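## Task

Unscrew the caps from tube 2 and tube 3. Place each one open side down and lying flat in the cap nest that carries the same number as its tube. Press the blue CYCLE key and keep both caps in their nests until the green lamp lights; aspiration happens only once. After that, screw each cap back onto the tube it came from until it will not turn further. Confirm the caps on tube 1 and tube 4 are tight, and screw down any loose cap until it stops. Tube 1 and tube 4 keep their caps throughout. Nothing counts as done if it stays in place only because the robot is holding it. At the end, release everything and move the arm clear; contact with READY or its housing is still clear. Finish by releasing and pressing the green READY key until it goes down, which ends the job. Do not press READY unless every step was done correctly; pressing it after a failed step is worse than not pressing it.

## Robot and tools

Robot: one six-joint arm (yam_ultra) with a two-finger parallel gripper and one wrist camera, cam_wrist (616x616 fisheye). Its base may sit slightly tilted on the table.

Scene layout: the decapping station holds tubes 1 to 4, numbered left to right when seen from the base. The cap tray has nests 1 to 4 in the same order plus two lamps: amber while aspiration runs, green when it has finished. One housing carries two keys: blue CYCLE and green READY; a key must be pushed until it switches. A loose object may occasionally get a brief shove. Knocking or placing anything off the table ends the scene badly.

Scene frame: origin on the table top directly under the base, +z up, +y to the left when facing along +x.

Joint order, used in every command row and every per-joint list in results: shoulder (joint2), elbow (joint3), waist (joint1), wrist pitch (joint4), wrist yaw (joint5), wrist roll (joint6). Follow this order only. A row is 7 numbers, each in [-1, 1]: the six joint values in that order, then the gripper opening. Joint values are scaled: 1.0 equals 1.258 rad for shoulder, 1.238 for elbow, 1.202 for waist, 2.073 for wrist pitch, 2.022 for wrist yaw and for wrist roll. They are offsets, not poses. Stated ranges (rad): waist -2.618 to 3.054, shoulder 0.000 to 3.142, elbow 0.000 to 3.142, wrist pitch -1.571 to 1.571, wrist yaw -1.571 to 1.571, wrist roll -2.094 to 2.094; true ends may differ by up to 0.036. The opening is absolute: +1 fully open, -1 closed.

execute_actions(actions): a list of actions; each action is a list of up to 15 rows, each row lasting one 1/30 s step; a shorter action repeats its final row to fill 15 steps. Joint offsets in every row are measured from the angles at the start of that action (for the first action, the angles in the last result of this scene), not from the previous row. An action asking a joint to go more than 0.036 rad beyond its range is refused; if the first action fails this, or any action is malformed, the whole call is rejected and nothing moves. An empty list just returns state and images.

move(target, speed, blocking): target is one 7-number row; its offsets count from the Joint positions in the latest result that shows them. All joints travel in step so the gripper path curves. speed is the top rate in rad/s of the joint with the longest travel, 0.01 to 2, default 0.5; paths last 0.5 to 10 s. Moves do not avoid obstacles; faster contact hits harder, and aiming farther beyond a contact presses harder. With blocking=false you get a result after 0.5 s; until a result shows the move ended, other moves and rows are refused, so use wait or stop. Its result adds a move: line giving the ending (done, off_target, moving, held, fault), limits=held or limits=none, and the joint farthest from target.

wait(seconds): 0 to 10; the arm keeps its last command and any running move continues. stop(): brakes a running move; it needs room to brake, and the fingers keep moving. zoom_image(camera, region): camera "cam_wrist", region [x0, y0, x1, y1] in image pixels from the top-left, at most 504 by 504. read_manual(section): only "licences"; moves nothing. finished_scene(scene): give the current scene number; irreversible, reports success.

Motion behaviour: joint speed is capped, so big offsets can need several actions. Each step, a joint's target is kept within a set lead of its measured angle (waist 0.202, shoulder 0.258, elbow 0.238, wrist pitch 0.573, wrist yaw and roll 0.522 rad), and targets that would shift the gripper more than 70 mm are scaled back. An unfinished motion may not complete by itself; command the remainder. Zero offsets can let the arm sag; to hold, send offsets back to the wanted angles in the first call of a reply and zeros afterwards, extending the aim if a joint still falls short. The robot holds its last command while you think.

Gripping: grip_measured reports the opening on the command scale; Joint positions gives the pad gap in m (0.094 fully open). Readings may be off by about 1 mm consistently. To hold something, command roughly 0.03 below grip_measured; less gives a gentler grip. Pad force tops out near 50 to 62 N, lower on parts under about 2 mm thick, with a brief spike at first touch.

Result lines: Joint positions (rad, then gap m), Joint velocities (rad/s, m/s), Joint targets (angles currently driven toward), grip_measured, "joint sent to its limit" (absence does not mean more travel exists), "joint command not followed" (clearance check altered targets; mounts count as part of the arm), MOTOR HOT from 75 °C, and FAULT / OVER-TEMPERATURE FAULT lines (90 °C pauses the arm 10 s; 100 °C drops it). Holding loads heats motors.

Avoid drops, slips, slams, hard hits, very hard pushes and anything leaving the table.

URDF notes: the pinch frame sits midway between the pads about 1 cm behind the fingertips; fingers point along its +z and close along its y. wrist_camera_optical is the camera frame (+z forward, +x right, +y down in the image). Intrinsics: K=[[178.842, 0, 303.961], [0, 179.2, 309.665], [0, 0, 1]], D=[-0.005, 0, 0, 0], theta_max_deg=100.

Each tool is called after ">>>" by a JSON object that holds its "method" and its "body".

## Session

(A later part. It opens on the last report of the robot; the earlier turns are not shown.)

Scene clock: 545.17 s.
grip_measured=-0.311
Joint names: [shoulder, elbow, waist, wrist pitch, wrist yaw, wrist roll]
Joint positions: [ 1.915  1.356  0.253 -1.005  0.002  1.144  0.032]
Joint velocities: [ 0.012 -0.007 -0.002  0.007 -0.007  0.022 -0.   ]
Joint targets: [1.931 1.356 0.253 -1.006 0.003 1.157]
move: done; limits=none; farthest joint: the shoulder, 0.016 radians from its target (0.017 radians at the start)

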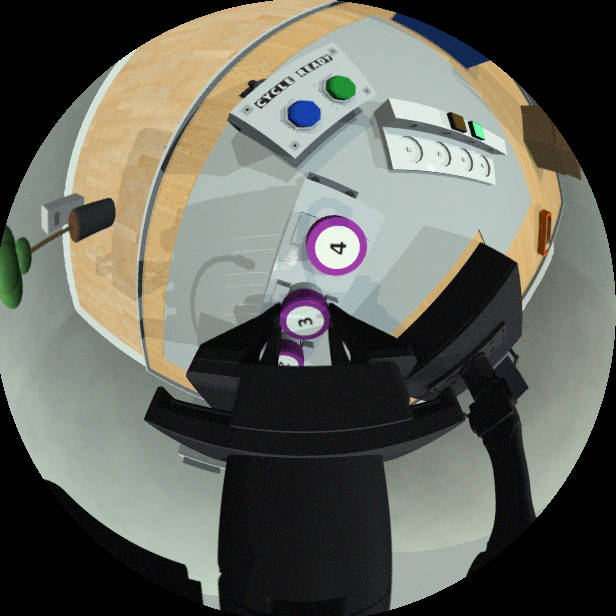

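>>> {"method": "execute_actions", "body": {"actions": []}}

>>> {"method": "move", "body": {"target": [0.006,0,0,0,0,0.43,-0.34], "speed": 0.6}}

Scene clock: 556.97 s.
grip_measured=-0.311
Joint names: [shoulder, elbow, waist, wrist pitch, wrist yaw, wrist roll]
Joint positions: [ 1.915  1.356  0.253 -1.005  0.002  1.145  0.032]
Joint velocities: [-0.007 -0.037 -0.002  0.051  0.007 -0.022 -0.   ]
Joint targets: [1.931 1.356 0.253 -1.007 0.003 1.157]

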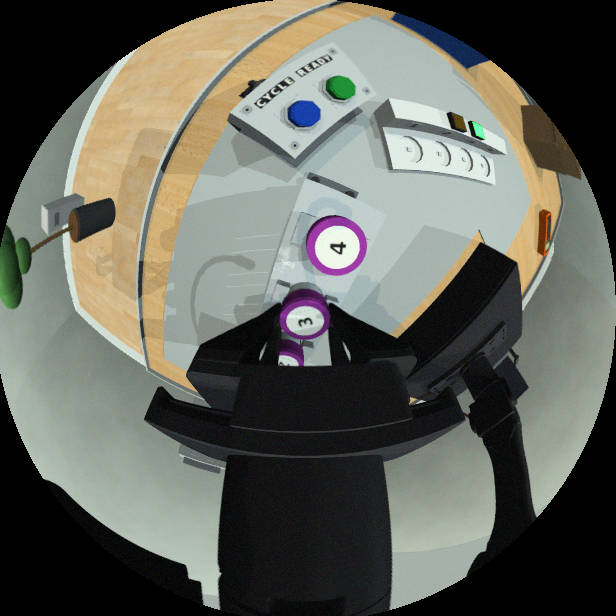

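Scene clock: 559.23 s.
grip_measured=-0.311
Joint names: [shoulder, elbow, waist, wrist pitch, wrist yaw, wrist roll]
Joint positions: [ 1.915  1.356  0.253 -1.003  0.     1.996  0.032]
Joint velocities: [-0.022  0.002 -0.012  0.007  0.007  0.051  0.   ]
Joint targets: [1.922 1.356 0.253 -1.005 0.002 2.014]
move: done; limits=none; farthest joint: the wrist roll, 0.019 radians from its target (0.870 radians at the start)

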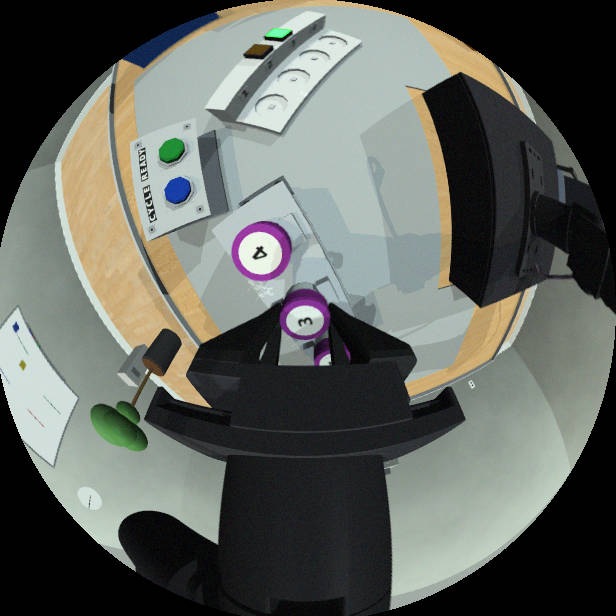

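>>> {"method": "move", "body": {"target": [0,0,0,0,0,0,-0.15]}}

>>> {"method": "move", "body": {"target": [0,0,0,0,0,-1,-0.15], "speed": 1.5}}

>>> {"method": "move", "body": {"target": [0.008,0,0,0.005,0,-0.98,-0.15], "speed": 1.5}}

>>> {"method": "move", "body": {"target": [0,0,0,0,0,0,-0.34]}}

>>> {"method": "move", "body": {"target": [0.012,0,0,0,0,1,-0.34], "speed": 0.8}}

>>> {"method": "move", "body": {"target": [0.012,0,0,0,0,0.5,-0.34], "speed": 0.6}}

Scene clock: 562.77 s.
grip_measured=-0.152
Joint names: [shoulder, elbow, waist, wrist pitch, wrist yaw, wrist roll]
Joint positions: [ 1.915  1.356  0.253 -1.003  0.     1.996  0.04 ]
Joint velocities: [-0.017  0.002 -0.002 -0.051 -0.081 -0.022 -0.001]
Joint targets: [1.915 1.356 0.253 -1.003 0.000 1.996]
move: done; limits=none; farthest joint: the waist, 0.000 radians from its target (0.000 radians at the start)

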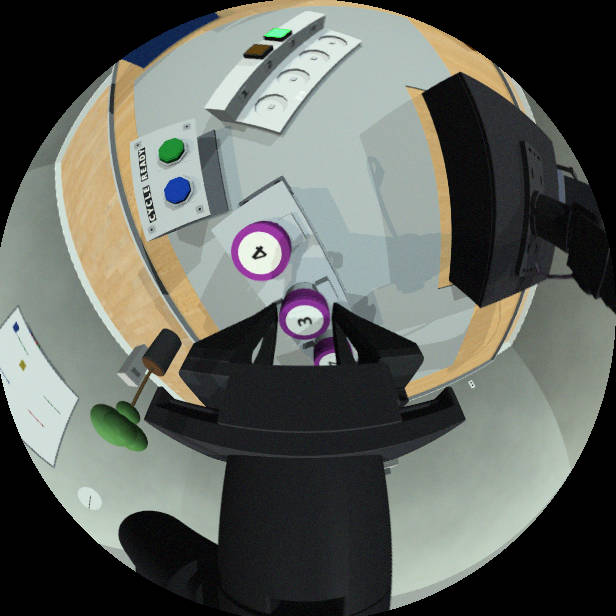

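Scene clock: 565.20 s.
grip_measured=-0.152
Joint names: [shoulder, elbow, waist, wrist pitch, wrist yaw, wrist roll]
Joint positions: [ 1.915  1.356  0.253 -1.003  0.    -0.02   0.04 ]
Joint velocities: [-0.002 -0.002  0.007  0.022  0.051  0.007 -0.001]
Joint targets: [1.915 1.356 0.253 -1.003 0.000 -0.026]
move: done; limits=none; farthest joint: the wrist roll, 0.006 radians from its target (2.022 radians at the start)

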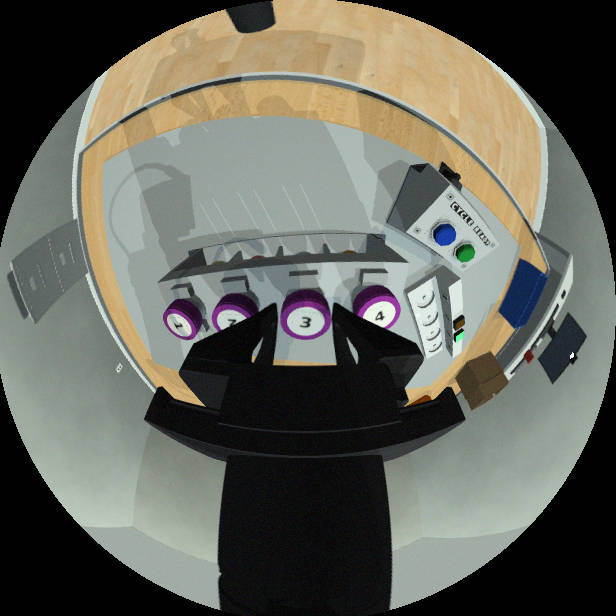

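Scene clock: 567.60 s.
grip_measured=-0.152
Joint names: [shoulder, elbow, waist, wrist pitch, wrist yaw, wrist roll]
Joint positions: [ 1.915  1.356  0.253 -1.001  0.    -1.996  0.04 ]
Joint velocities: [-0.007 -0.007 -0.007  0.066 -0.037 -0.081 -0.001]
Joint targets: [1.925 1.356 0.253 -0.992 0.000 -2.002]
move: done; limits=none; farthest joint: the shoulder, 0.010 radians from its target (0.010 radians at the start)

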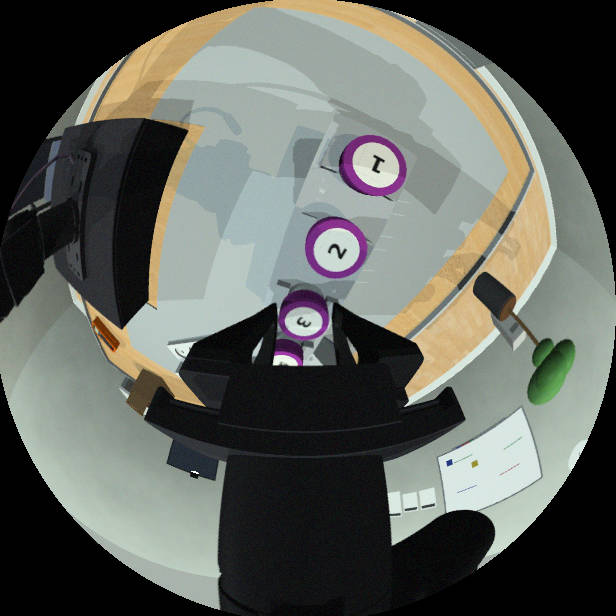

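Scene clock: 568.10 s.
grip_measured=-0.316
Joint names: [shoulder, elbow, waist, wrist pitch, wrist yaw, wrist roll]
Joint positions: [ 1.915  1.356  0.253 -1.002  0.001 -1.996  0.032]
Joint velocities: [-0.017 -0.017 -0.007 -0.037 -0.037 -0.051  0.001]
Joint targets: [1.915 1.356 0.253 -1.001 0.000 -1.996]
move: done; limits=none; farthest joint: the wrist pitch, 0.001 radians from its target (0.000 radians at the start)

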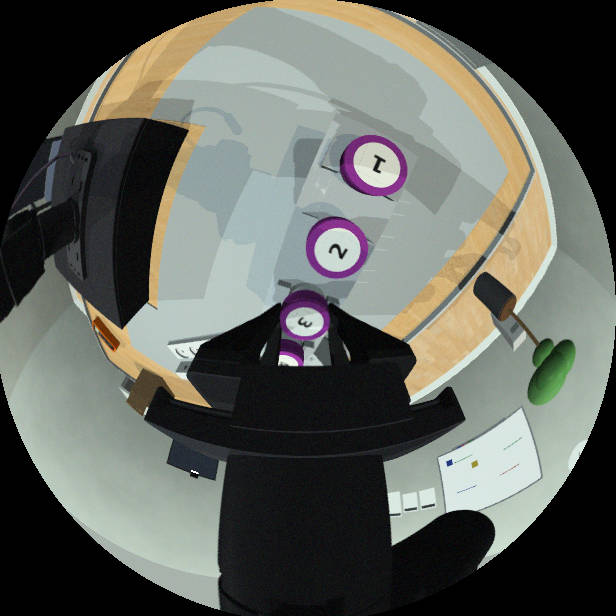

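Scene clock: 571.50 s.
grip_measured=-0.316
Joint names: [shoulder, elbow, waist, wrist pitch, wrist yaw, wrist roll]
Joint positions: [ 1.92   1.356  0.25  -1.    -0.004  0.002  0.032]
Joint velocities: [-0.007 -0.007 -0.007 -0.022 -0.037 -0.066 -0.001]
Joint targets: [1.930 1.356 0.253 -1.002 0.002 0.026]
move: off_target; limits=none; farthest joint: the wrist roll, 0.024 radians from its target (2.022 radians at the start)

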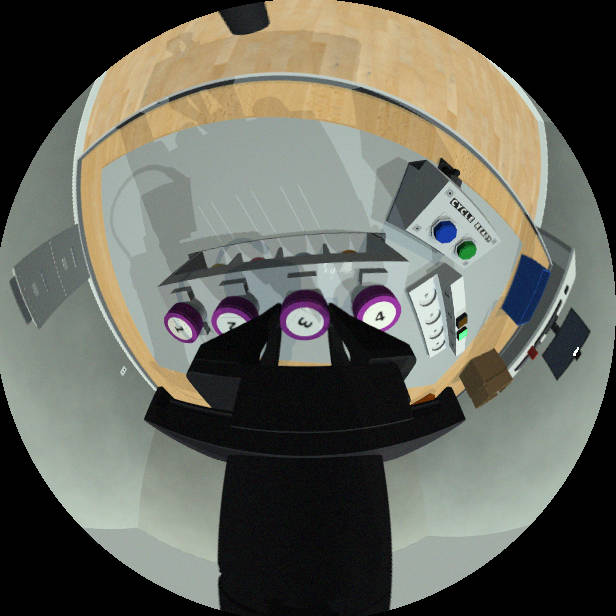

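Scene clock: 574.00 s.
grip_measured=-0.317
Joint names: [shoulder, elbow, waist, wrist pitch, wrist yaw, wrist roll]
Joint positions: [ 1.92   1.356  0.247 -0.999 -0.009  0.984  0.032]
Joint velocities: [-0.012 -0.017 -0.012 -0.007  0.11  -0.022 -0.001]
Joint targets: [1.935 1.356 0.250 -1.000 -0.004 1.013]
move: off_target; limits=none; farthest joint: the wrist roll, 0.029 radians from its target (1.011 radians at the start)

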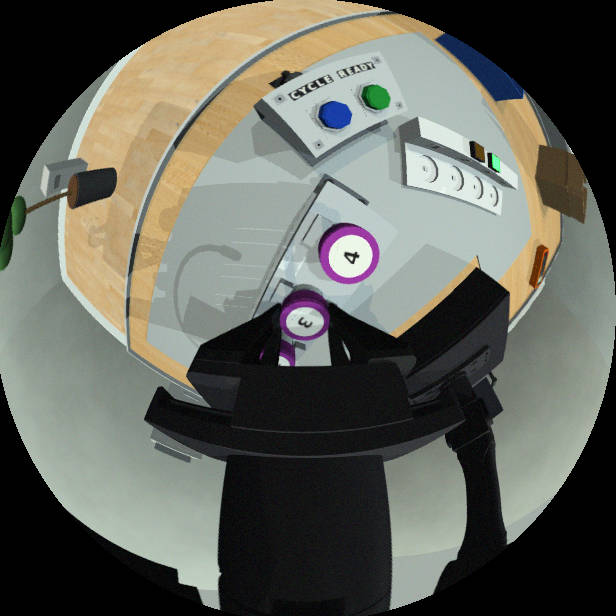

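>>> {"method": "move", "body": {"target": [0.012,0,0,0,0,0.1,-0.35], "speed": 0.3}}

>>> {"method": "move", "body": {"target": [0.012,0,0,0,0,0.08,-0.35], "speed": 0.3}}

>>> {"method": "move", "body": {"target": [0.012,0,0,0,0,0.07,-0.35], "speed": 0.3}}

>>> {"method": "move", "body": {"target": [0.012,0,0,0,0,0.07,-0.35], "speed": 0.3}}

Scene clock: 578.30 s.
grip_measured=-0.317
Joint names: [shoulder, elbow, waist, wrist pitch, wrist yaw, wrist roll]
Joint positions: [ 1.921  1.356  0.245 -1.    -0.01   1.159  0.032]
Joint velocities: [-0.017  0.007  0.027 -0.007 -0.051 -0.066  0.   ]
Joint targets: [1.936 1.356 0.246 -0.999 -0.009 1.187]
move: off_target; limits=none; farthest joint: the wrist roll, 0.027 radians from its target (0.201 radians at the start)

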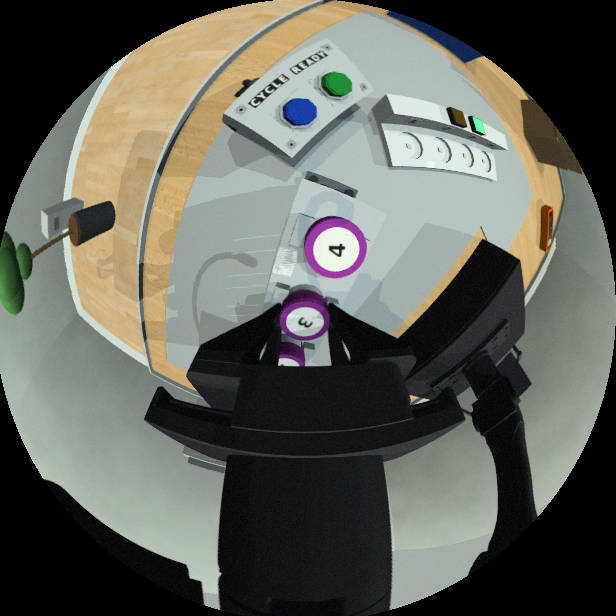

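Scene clock: 579.43 s.
grip_measured=-0.317
Joint names: [shoulder, elbow, waist, wrist pitch, wrist yaw, wrist roll]
Joint positions: [ 1.921  1.356  0.245 -1.    -0.01   1.285  0.032]
Joint velocities: [-0.007 -0.002  0.002  0.007  0.022  0.051 -0.   ]
Joint targets: [1.936 1.356 0.245 -1.000 -0.010 1.320]
move: off_target; limits=none; farthest joint: the wrist roll, 0.036 radians from its target (0.162 radians at the start)

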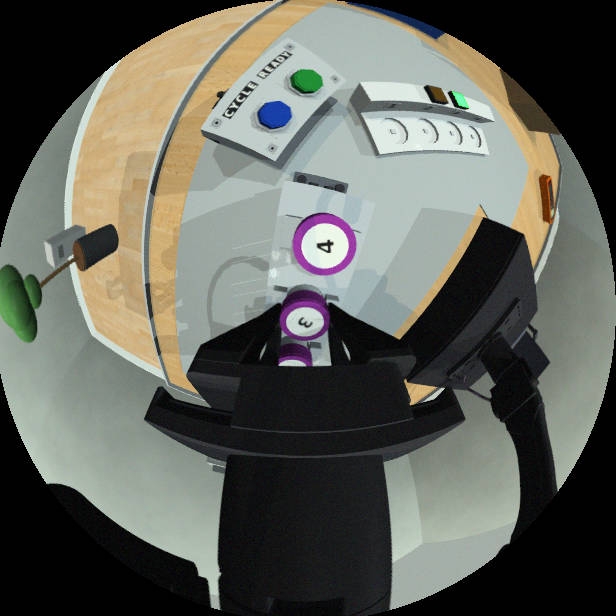

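Scene clock: 580.20 s.
grip_measured=-0.317
Joint names: [shoulder, elbow, waist, wrist pitch, wrist yaw, wrist roll]
Joint positions: [ 1.921  1.356  0.245 -1.    -0.009  1.329  0.032]
Joint velocities: [ 0.017  0.017 -0.002 -0.007 -0.022  0.066  0.   ]
Joint targets: [1.936 1.356 0.245 -1.000 -0.010 1.426]
move: off_target; limits=none; farthest joint: the wrist roll, 0.098 radians from its target (0.142 radians at the start)

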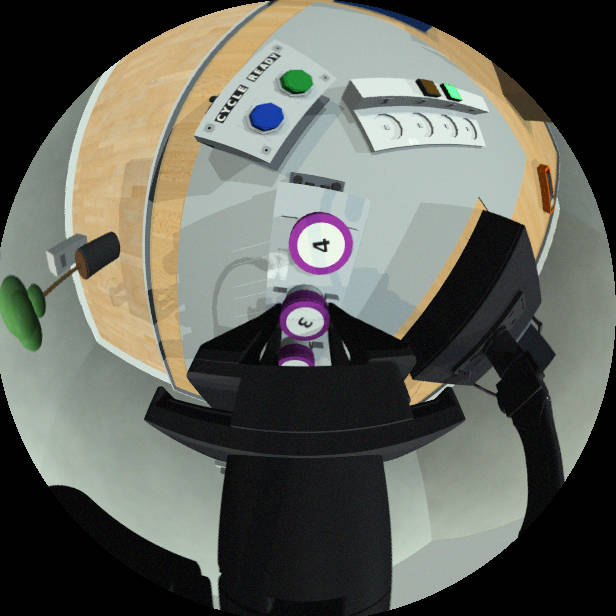

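Scene clock: 581.00 s.
grip_measured=-0.317
Joint names: [shoulder, elbow, waist, wrist pitch, wrist yaw, wrist roll]
Joint positions: [ 1.921  1.356  0.245 -1.    -0.009  1.353  0.032]
Joint velocities: [-0.002 -0.017  0.007 -0.081 -0.066  0.007 -0.   ]
Joint targets: [1.936 1.356 0.245 -1.000 -0.009 1.470]
move: off_target; limits=none; farthest joint: the wrist roll, 0.118 radians from its target (0.142 radians at the start)

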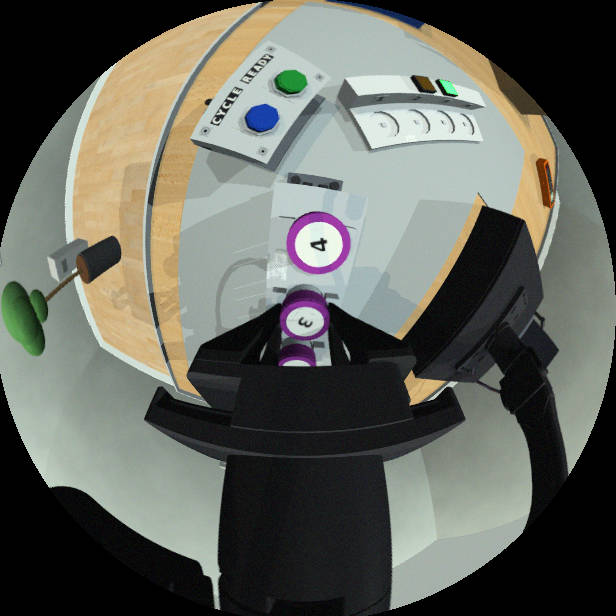

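>>> {"method": "move", "body": {"target": [0,0,0,0,0,0,0.3]}}

>>> {"method": "move", "body": {"target": [0.022,0.055,-0.121,-0.008,0.008,0.06,0.3], "speed": 0.2}}

Scene clock: 584.10 s.
grip_measured=+0.298
Joint names: [shoulder, elbow, waist, wrist pitch, wrist yaw, wrist roll]
Joint positions: [ 1.921  1.356  0.245 -1.    -0.009  1.35   0.061]
Joint velocities: [-0.017  0.002  0.002 -0.066 -0.051 -0.051 -0.001]
Joint targets: [1.921 1.356 0.245 -1.000 -0.009 1.353]
move: done; limits=none; farthest joint: the wrist roll, 0.003 radians from its target (0.000 radians at the start)

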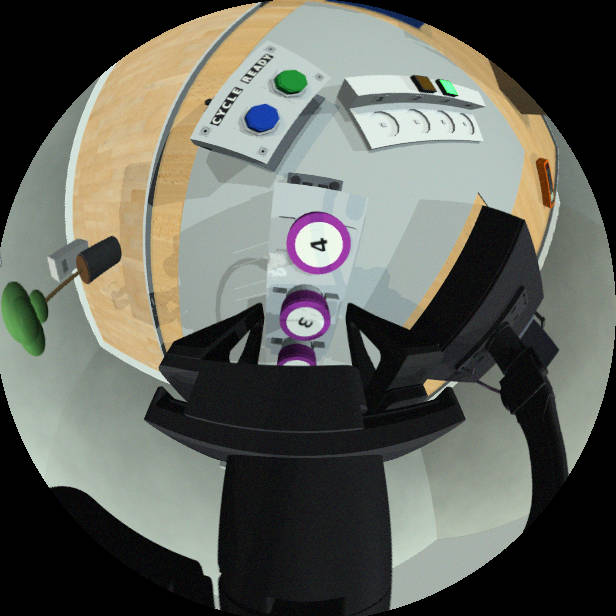

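Scene clock: 585.43 s.
grip_measured=+0.298
Joint names: [shoulder, elbow, waist, wrist pitch, wrist yaw, wrist roll]
Joint positions: [ 1.945  1.389  0.107 -1.002 -0.007  1.466  0.061]
Joint velocities: [-0.002  0.002  0.007 -0.037 -0.095 -0.037 -0.001]
Joint targets: [1.949 1.424 0.100 -1.016 0.007 1.472]
move: off_target; limits=none; farthest joint: the elbow, 0.035 radians from its target (0.068 radians at the start)

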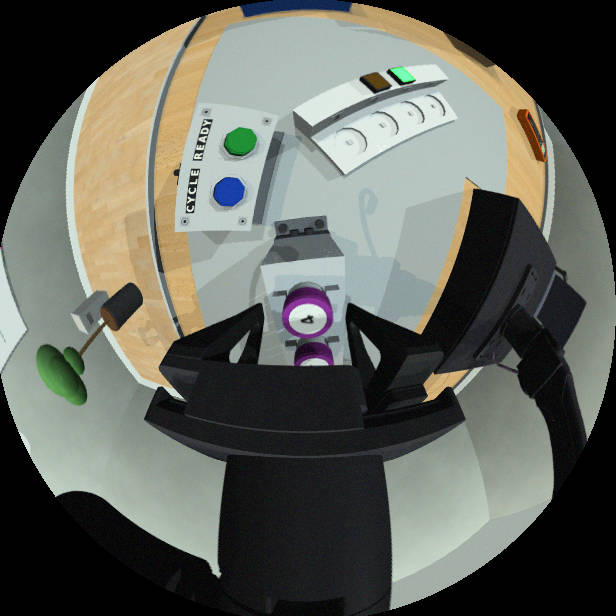

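Slightly inward and right needed.

>>> {"method": "move", "body": {"target": [0,0,-0.014,-0.012,0,0,-0.13], "speed": 0.1}}

>>> {"method": "move", "body": {"target": [0,0,0,0,0,-0.73,-0.13], "speed": 1.2}}

Scene clock: 588.33 s.
grip_measured=-0.128
Joint names: [shoulder, elbow, waist, wrist pitch, wrist yaw, wrist roll]
Joint positions: [ 1.945  1.389  0.101 -1.008 -0.007  1.467  0.041]
Joint velocities: [-0.002 -0.012 -0.002 -0.022 -0.037 -0.051  0.   ]
Joint targets: [1.945 1.389 0.090 -1.027 -0.007 1.466]
move: done; limits=none; farthest joint: the wrist pitch, 0.019 radians from its target (0.025 radians at the start)

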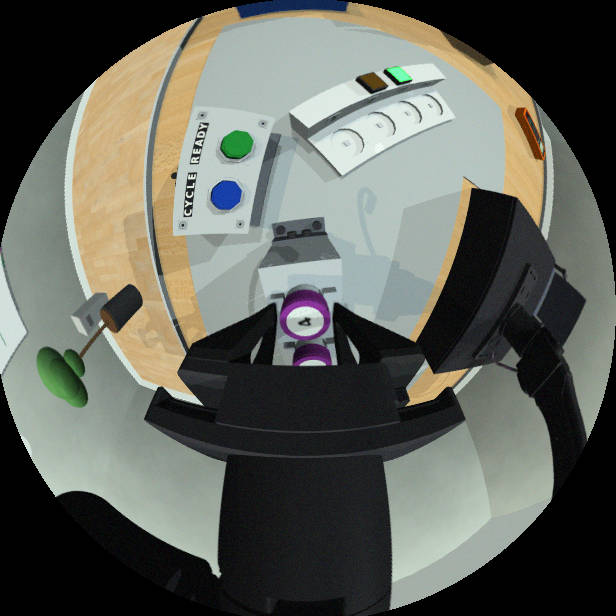

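Scene clock: 590.57 s.
grip_measured=-0.128
Joint names: [shoulder, elbow, waist, wrist pitch, wrist yaw, wrist roll]
Joint positions: [ 1.945  1.389  0.101 -1.008 -0.007 -0.004  0.041]
Joint velocities: [-0.007 -0.012 -0.002 -0.007  0.007 -0.007 -0.001]
Joint targets: [1.945 1.389 0.101 -1.008 -0.007 -0.010]
move: done; limits=none; farthest joint: the wrist roll, 0.005 radians from its target (1.476 radians at the start)

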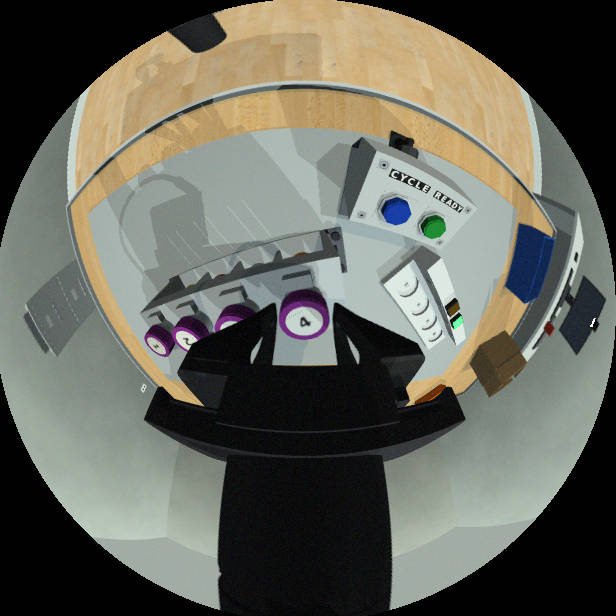

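>>> {"method": "move", "body": {"target": [0,0,0,0,0,-0.95,-0.13], "speed": 1.5}}

>>> {"method": "execute_actions", "body": {"actions": [[[0,0,0,0,0,0,-0.35]],[[0,0,0,0,0,0.07,-0.35]],[[0,0,0,0,0,0.07,-0.35]],[[0,0,0,0,0,0.07,-0.35]],[[0,0,0,0,0,0.07,-0.35]],[[0,0,0,0,0,0.07,-0.35]],[[0,0,0,0,0,0.07,-0.35]]]}}

Scene clock: 598.30 s.
grip_measured=-0.128
Joint names: [shoulder, elbow, waist, wrist pitch, wrist yaw, wrist roll]
Joint positions: [ 1.945  1.389  0.101 -1.008 -0.007 -1.919  0.041]
Joint velocities: [ 0.002  0.002 -0.007 -0.007 -0.007  0.051 -0.001]
Joint targets: [1.945 1.389 0.101 -1.008 -0.007 -1.925]
move: done; limits=none; farthest joint: the wrist roll, 0.006 radians from its target (1.921 radians at the start)

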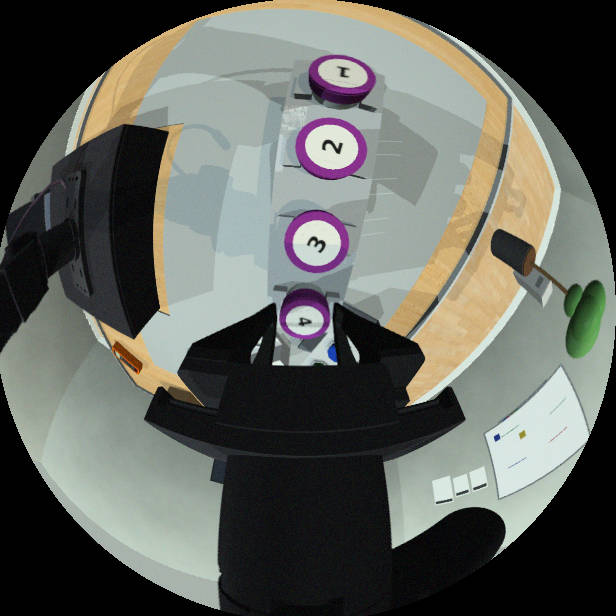

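Scene clock: 601.80 s.
grip_measured=-0.314
Joint names: [shoulder, elbow, waist, wrist pitch, wrist yaw, wrist roll]
Joint positions: [ 1.945  1.389  0.102 -1.008 -0.002 -1.635  0.032]
Joint velocities: [-0.022 -0.022 -0.007  0.007 -0.007 -0.022 -0.   ]
Joint targets: [1.945 1.389 0.100 -1.008 -0.006 -1.504]

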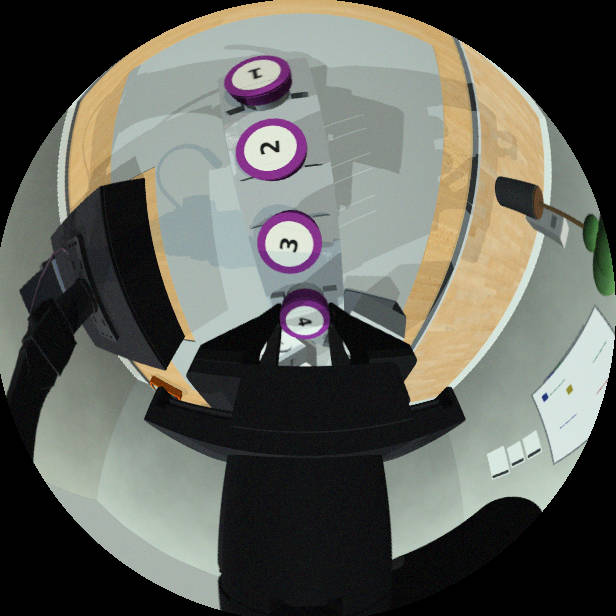

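Tight. Lift and go to READY.

>>> {"method": "move", "body": {"target": [0,0,0,0,0,0,0.2]}}

>>> {"method": "move", "body": {"target": [-0.07,0.13,0,-0.1,0,0,0.2]}}

>>> {"method": "move", "body": {"target": [0.2,0.3,-0.237,-0.03,0,0.81,-1], "speed": 1}}

Scene clock: 605.77 s.
grip_measured=+0.198
Joint names: [shoulder, elbow, waist, wrist pitch, wrist yaw, wrist roll]
Joint positions: [ 1.945  1.389  0.102 -1.008 -0.002 -1.638  0.056]
Joint velocities: [-0.017  0.012  0.002 -0.066  0.022  0.066 -0.   ]
Joint targets: [1.945 1.389 0.102 -1.008 -0.002 -1.635]
move: done; limits=none; farthest joint: the wrist roll, 0.003 radians from its target (0.000 radians at the start)

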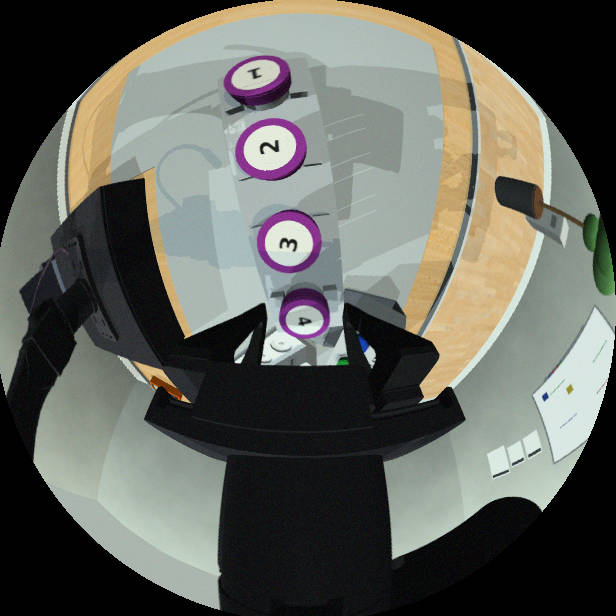

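Scene clock: 606.97 s.
grip_measured=+0.198
Joint names: [shoulder, elbow, waist, wrist pitch, wrist yaw, wrist roll]
Joint positions: [ 1.872  1.523  0.102 -1.196 -0.002 -1.638  0.056]
Joint velocities: [-0.002 -0.007 -0.007  0.007 -0.051 -0.051  0.001]
Joint targets: [1.857 1.550 0.102 -1.215 -0.002 -1.638]
move: off_target; limits=none; farthest joint: the elbow, 0.027 radians from its target (0.161 radians at the start)

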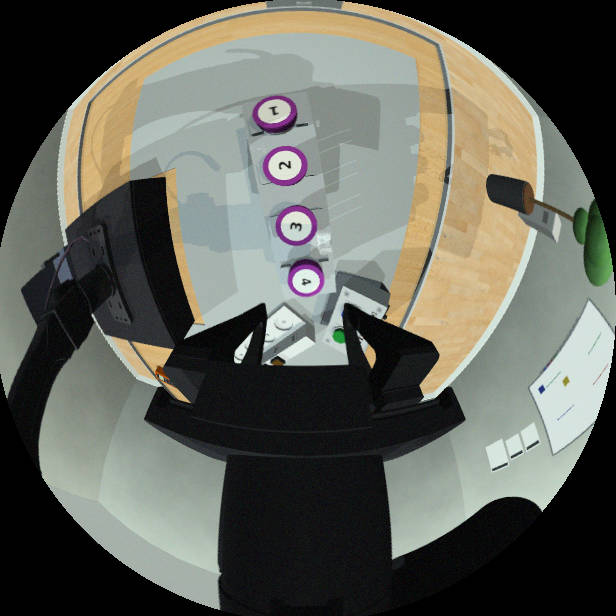

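Scene clock: 609.57 s.
grip_measured=-0.997
Joint names: [shoulder, elbow, waist, wrist pitch, wrist yaw, wrist roll]
Joint positions: [ 2.126  1.856 -0.175 -1.246 -0.002 -0.006  0.   ]
Joint velocities: [ 0.002 -0.002 -0.007 -0.066 -0.022 -0.051 -0.   ]
Joint targets: [2.124 1.895 -0.182 -1.258 -0.002 -0.001]
move: off_target; limits=none; farthest joint: the elbow, 0.038 radians from its target (0.371 radians at the start)

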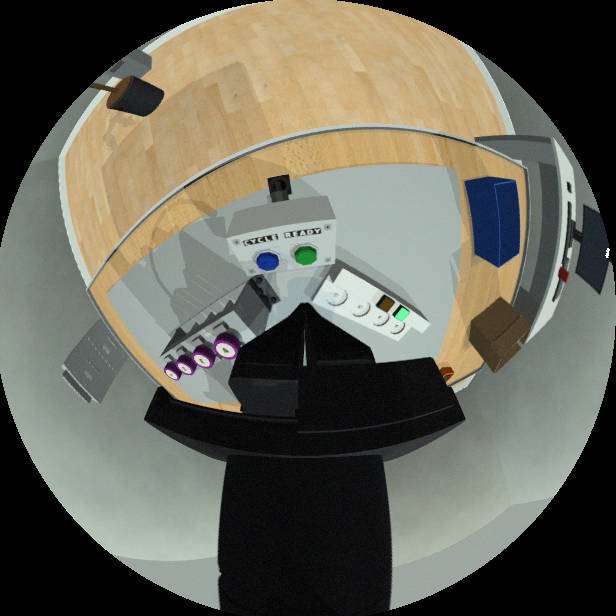

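>>> {"method": "move", "body": {"target": [0.105,-0.015,0,0.052,0,0,-1], "speed": 0.3}}

>>> {"method": "move", "body": {"target": [0.035,-0.035,0,0.042,0,0,-1], "speed": 0.1}}

Scene clock: 612.37 s.
grip_measured=-0.997
Joint names: [shoulder, elbow, waist, wrist pitch, wrist yaw, wrist roll]
Joint positions: [ 2.269  1.846 -0.175 -1.156 -0.002 -0.006  0.   ]
Joint velocities: [-0.007 -0.002  0.007 -0.022  0.154  0.051 -0.001]
Joint targets: [2.258 1.838 -0.175 -1.138 -0.002 -0.006]
move: done; limits=none; farthest joint: the wrist pitch, 0.018 radians from its target (0.108 radians at the start)

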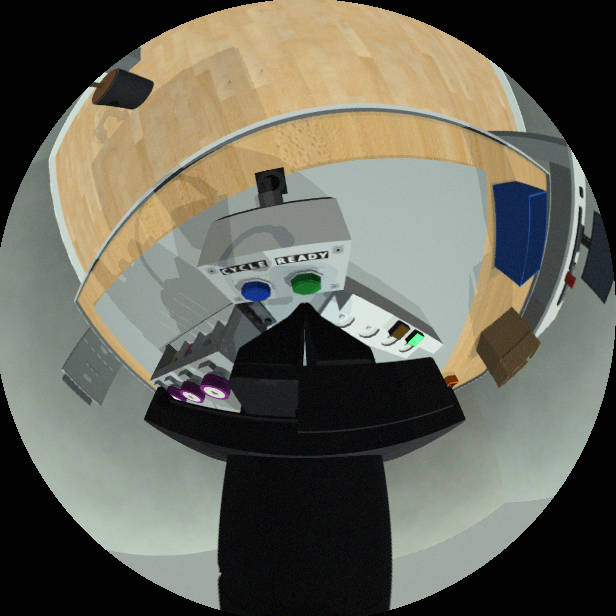

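Scene clock: 613.47 s.
grip_measured=-0.997
Joint names: [shoulder, elbow, waist, wrist pitch, wrist yaw, wrist roll]
Joint positions: [ 2.312  1.818 -0.175 -1.103 -0.002 -0.006  0.   ]
Joint velocities: [-0.002 -0.002 -0.002 -0.081 -0.095 -0.022 -0.001]
Joint targets: [2.313 1.803 -0.175 -1.070 -0.002 -0.006]
move: off_target; limits=none; farthest joint: the wrist pitch, 0.034 radians from its target (0.087 radians at the start)

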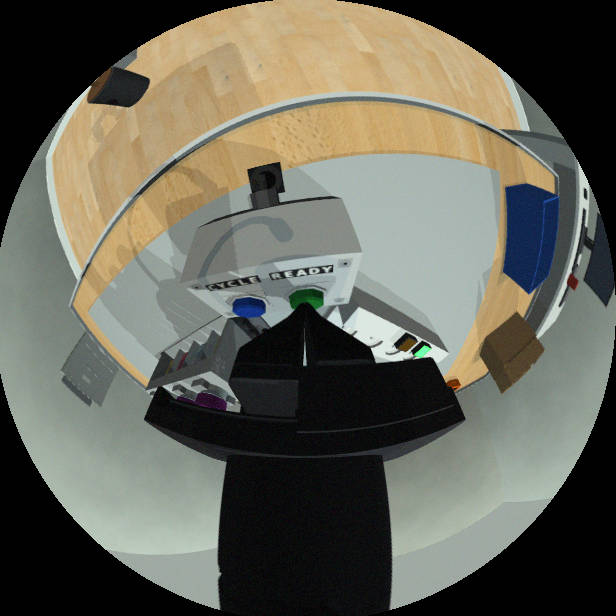

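>>> {"method": "move", "body": {"target": [0.035,0,0,0.045,0,0,-1], "speed": 0.1}}

Scene clock: 615.73 s.
grip_measured=-0.997
Joint names: [shoulder, elbow, waist, wrist pitch, wrist yaw, wrist roll]
Joint positions: [ 2.32   1.818 -0.175 -1.092 -0.002 -0.006  0.   ]
Joint velocities: [ 0.007 -0.012 -0.017  0.095  0.051 -0.007  0.   ]
move: unfinished (the scene ended)
The task's run has ended: the event that ends the task has happened. This ends this scene only. If you have not yet called finished_scene for this scene, call it to go on to the next scene.

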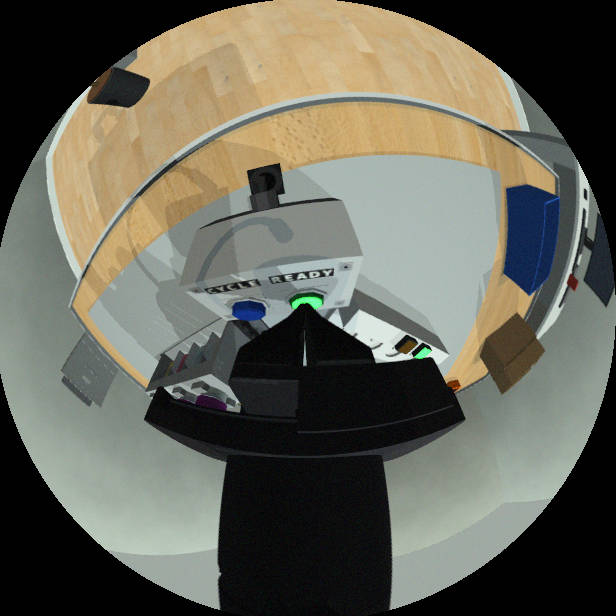

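>>> {"method": "finished_scene", "body": {"scene": 1}}

The scene is finished: the task was done.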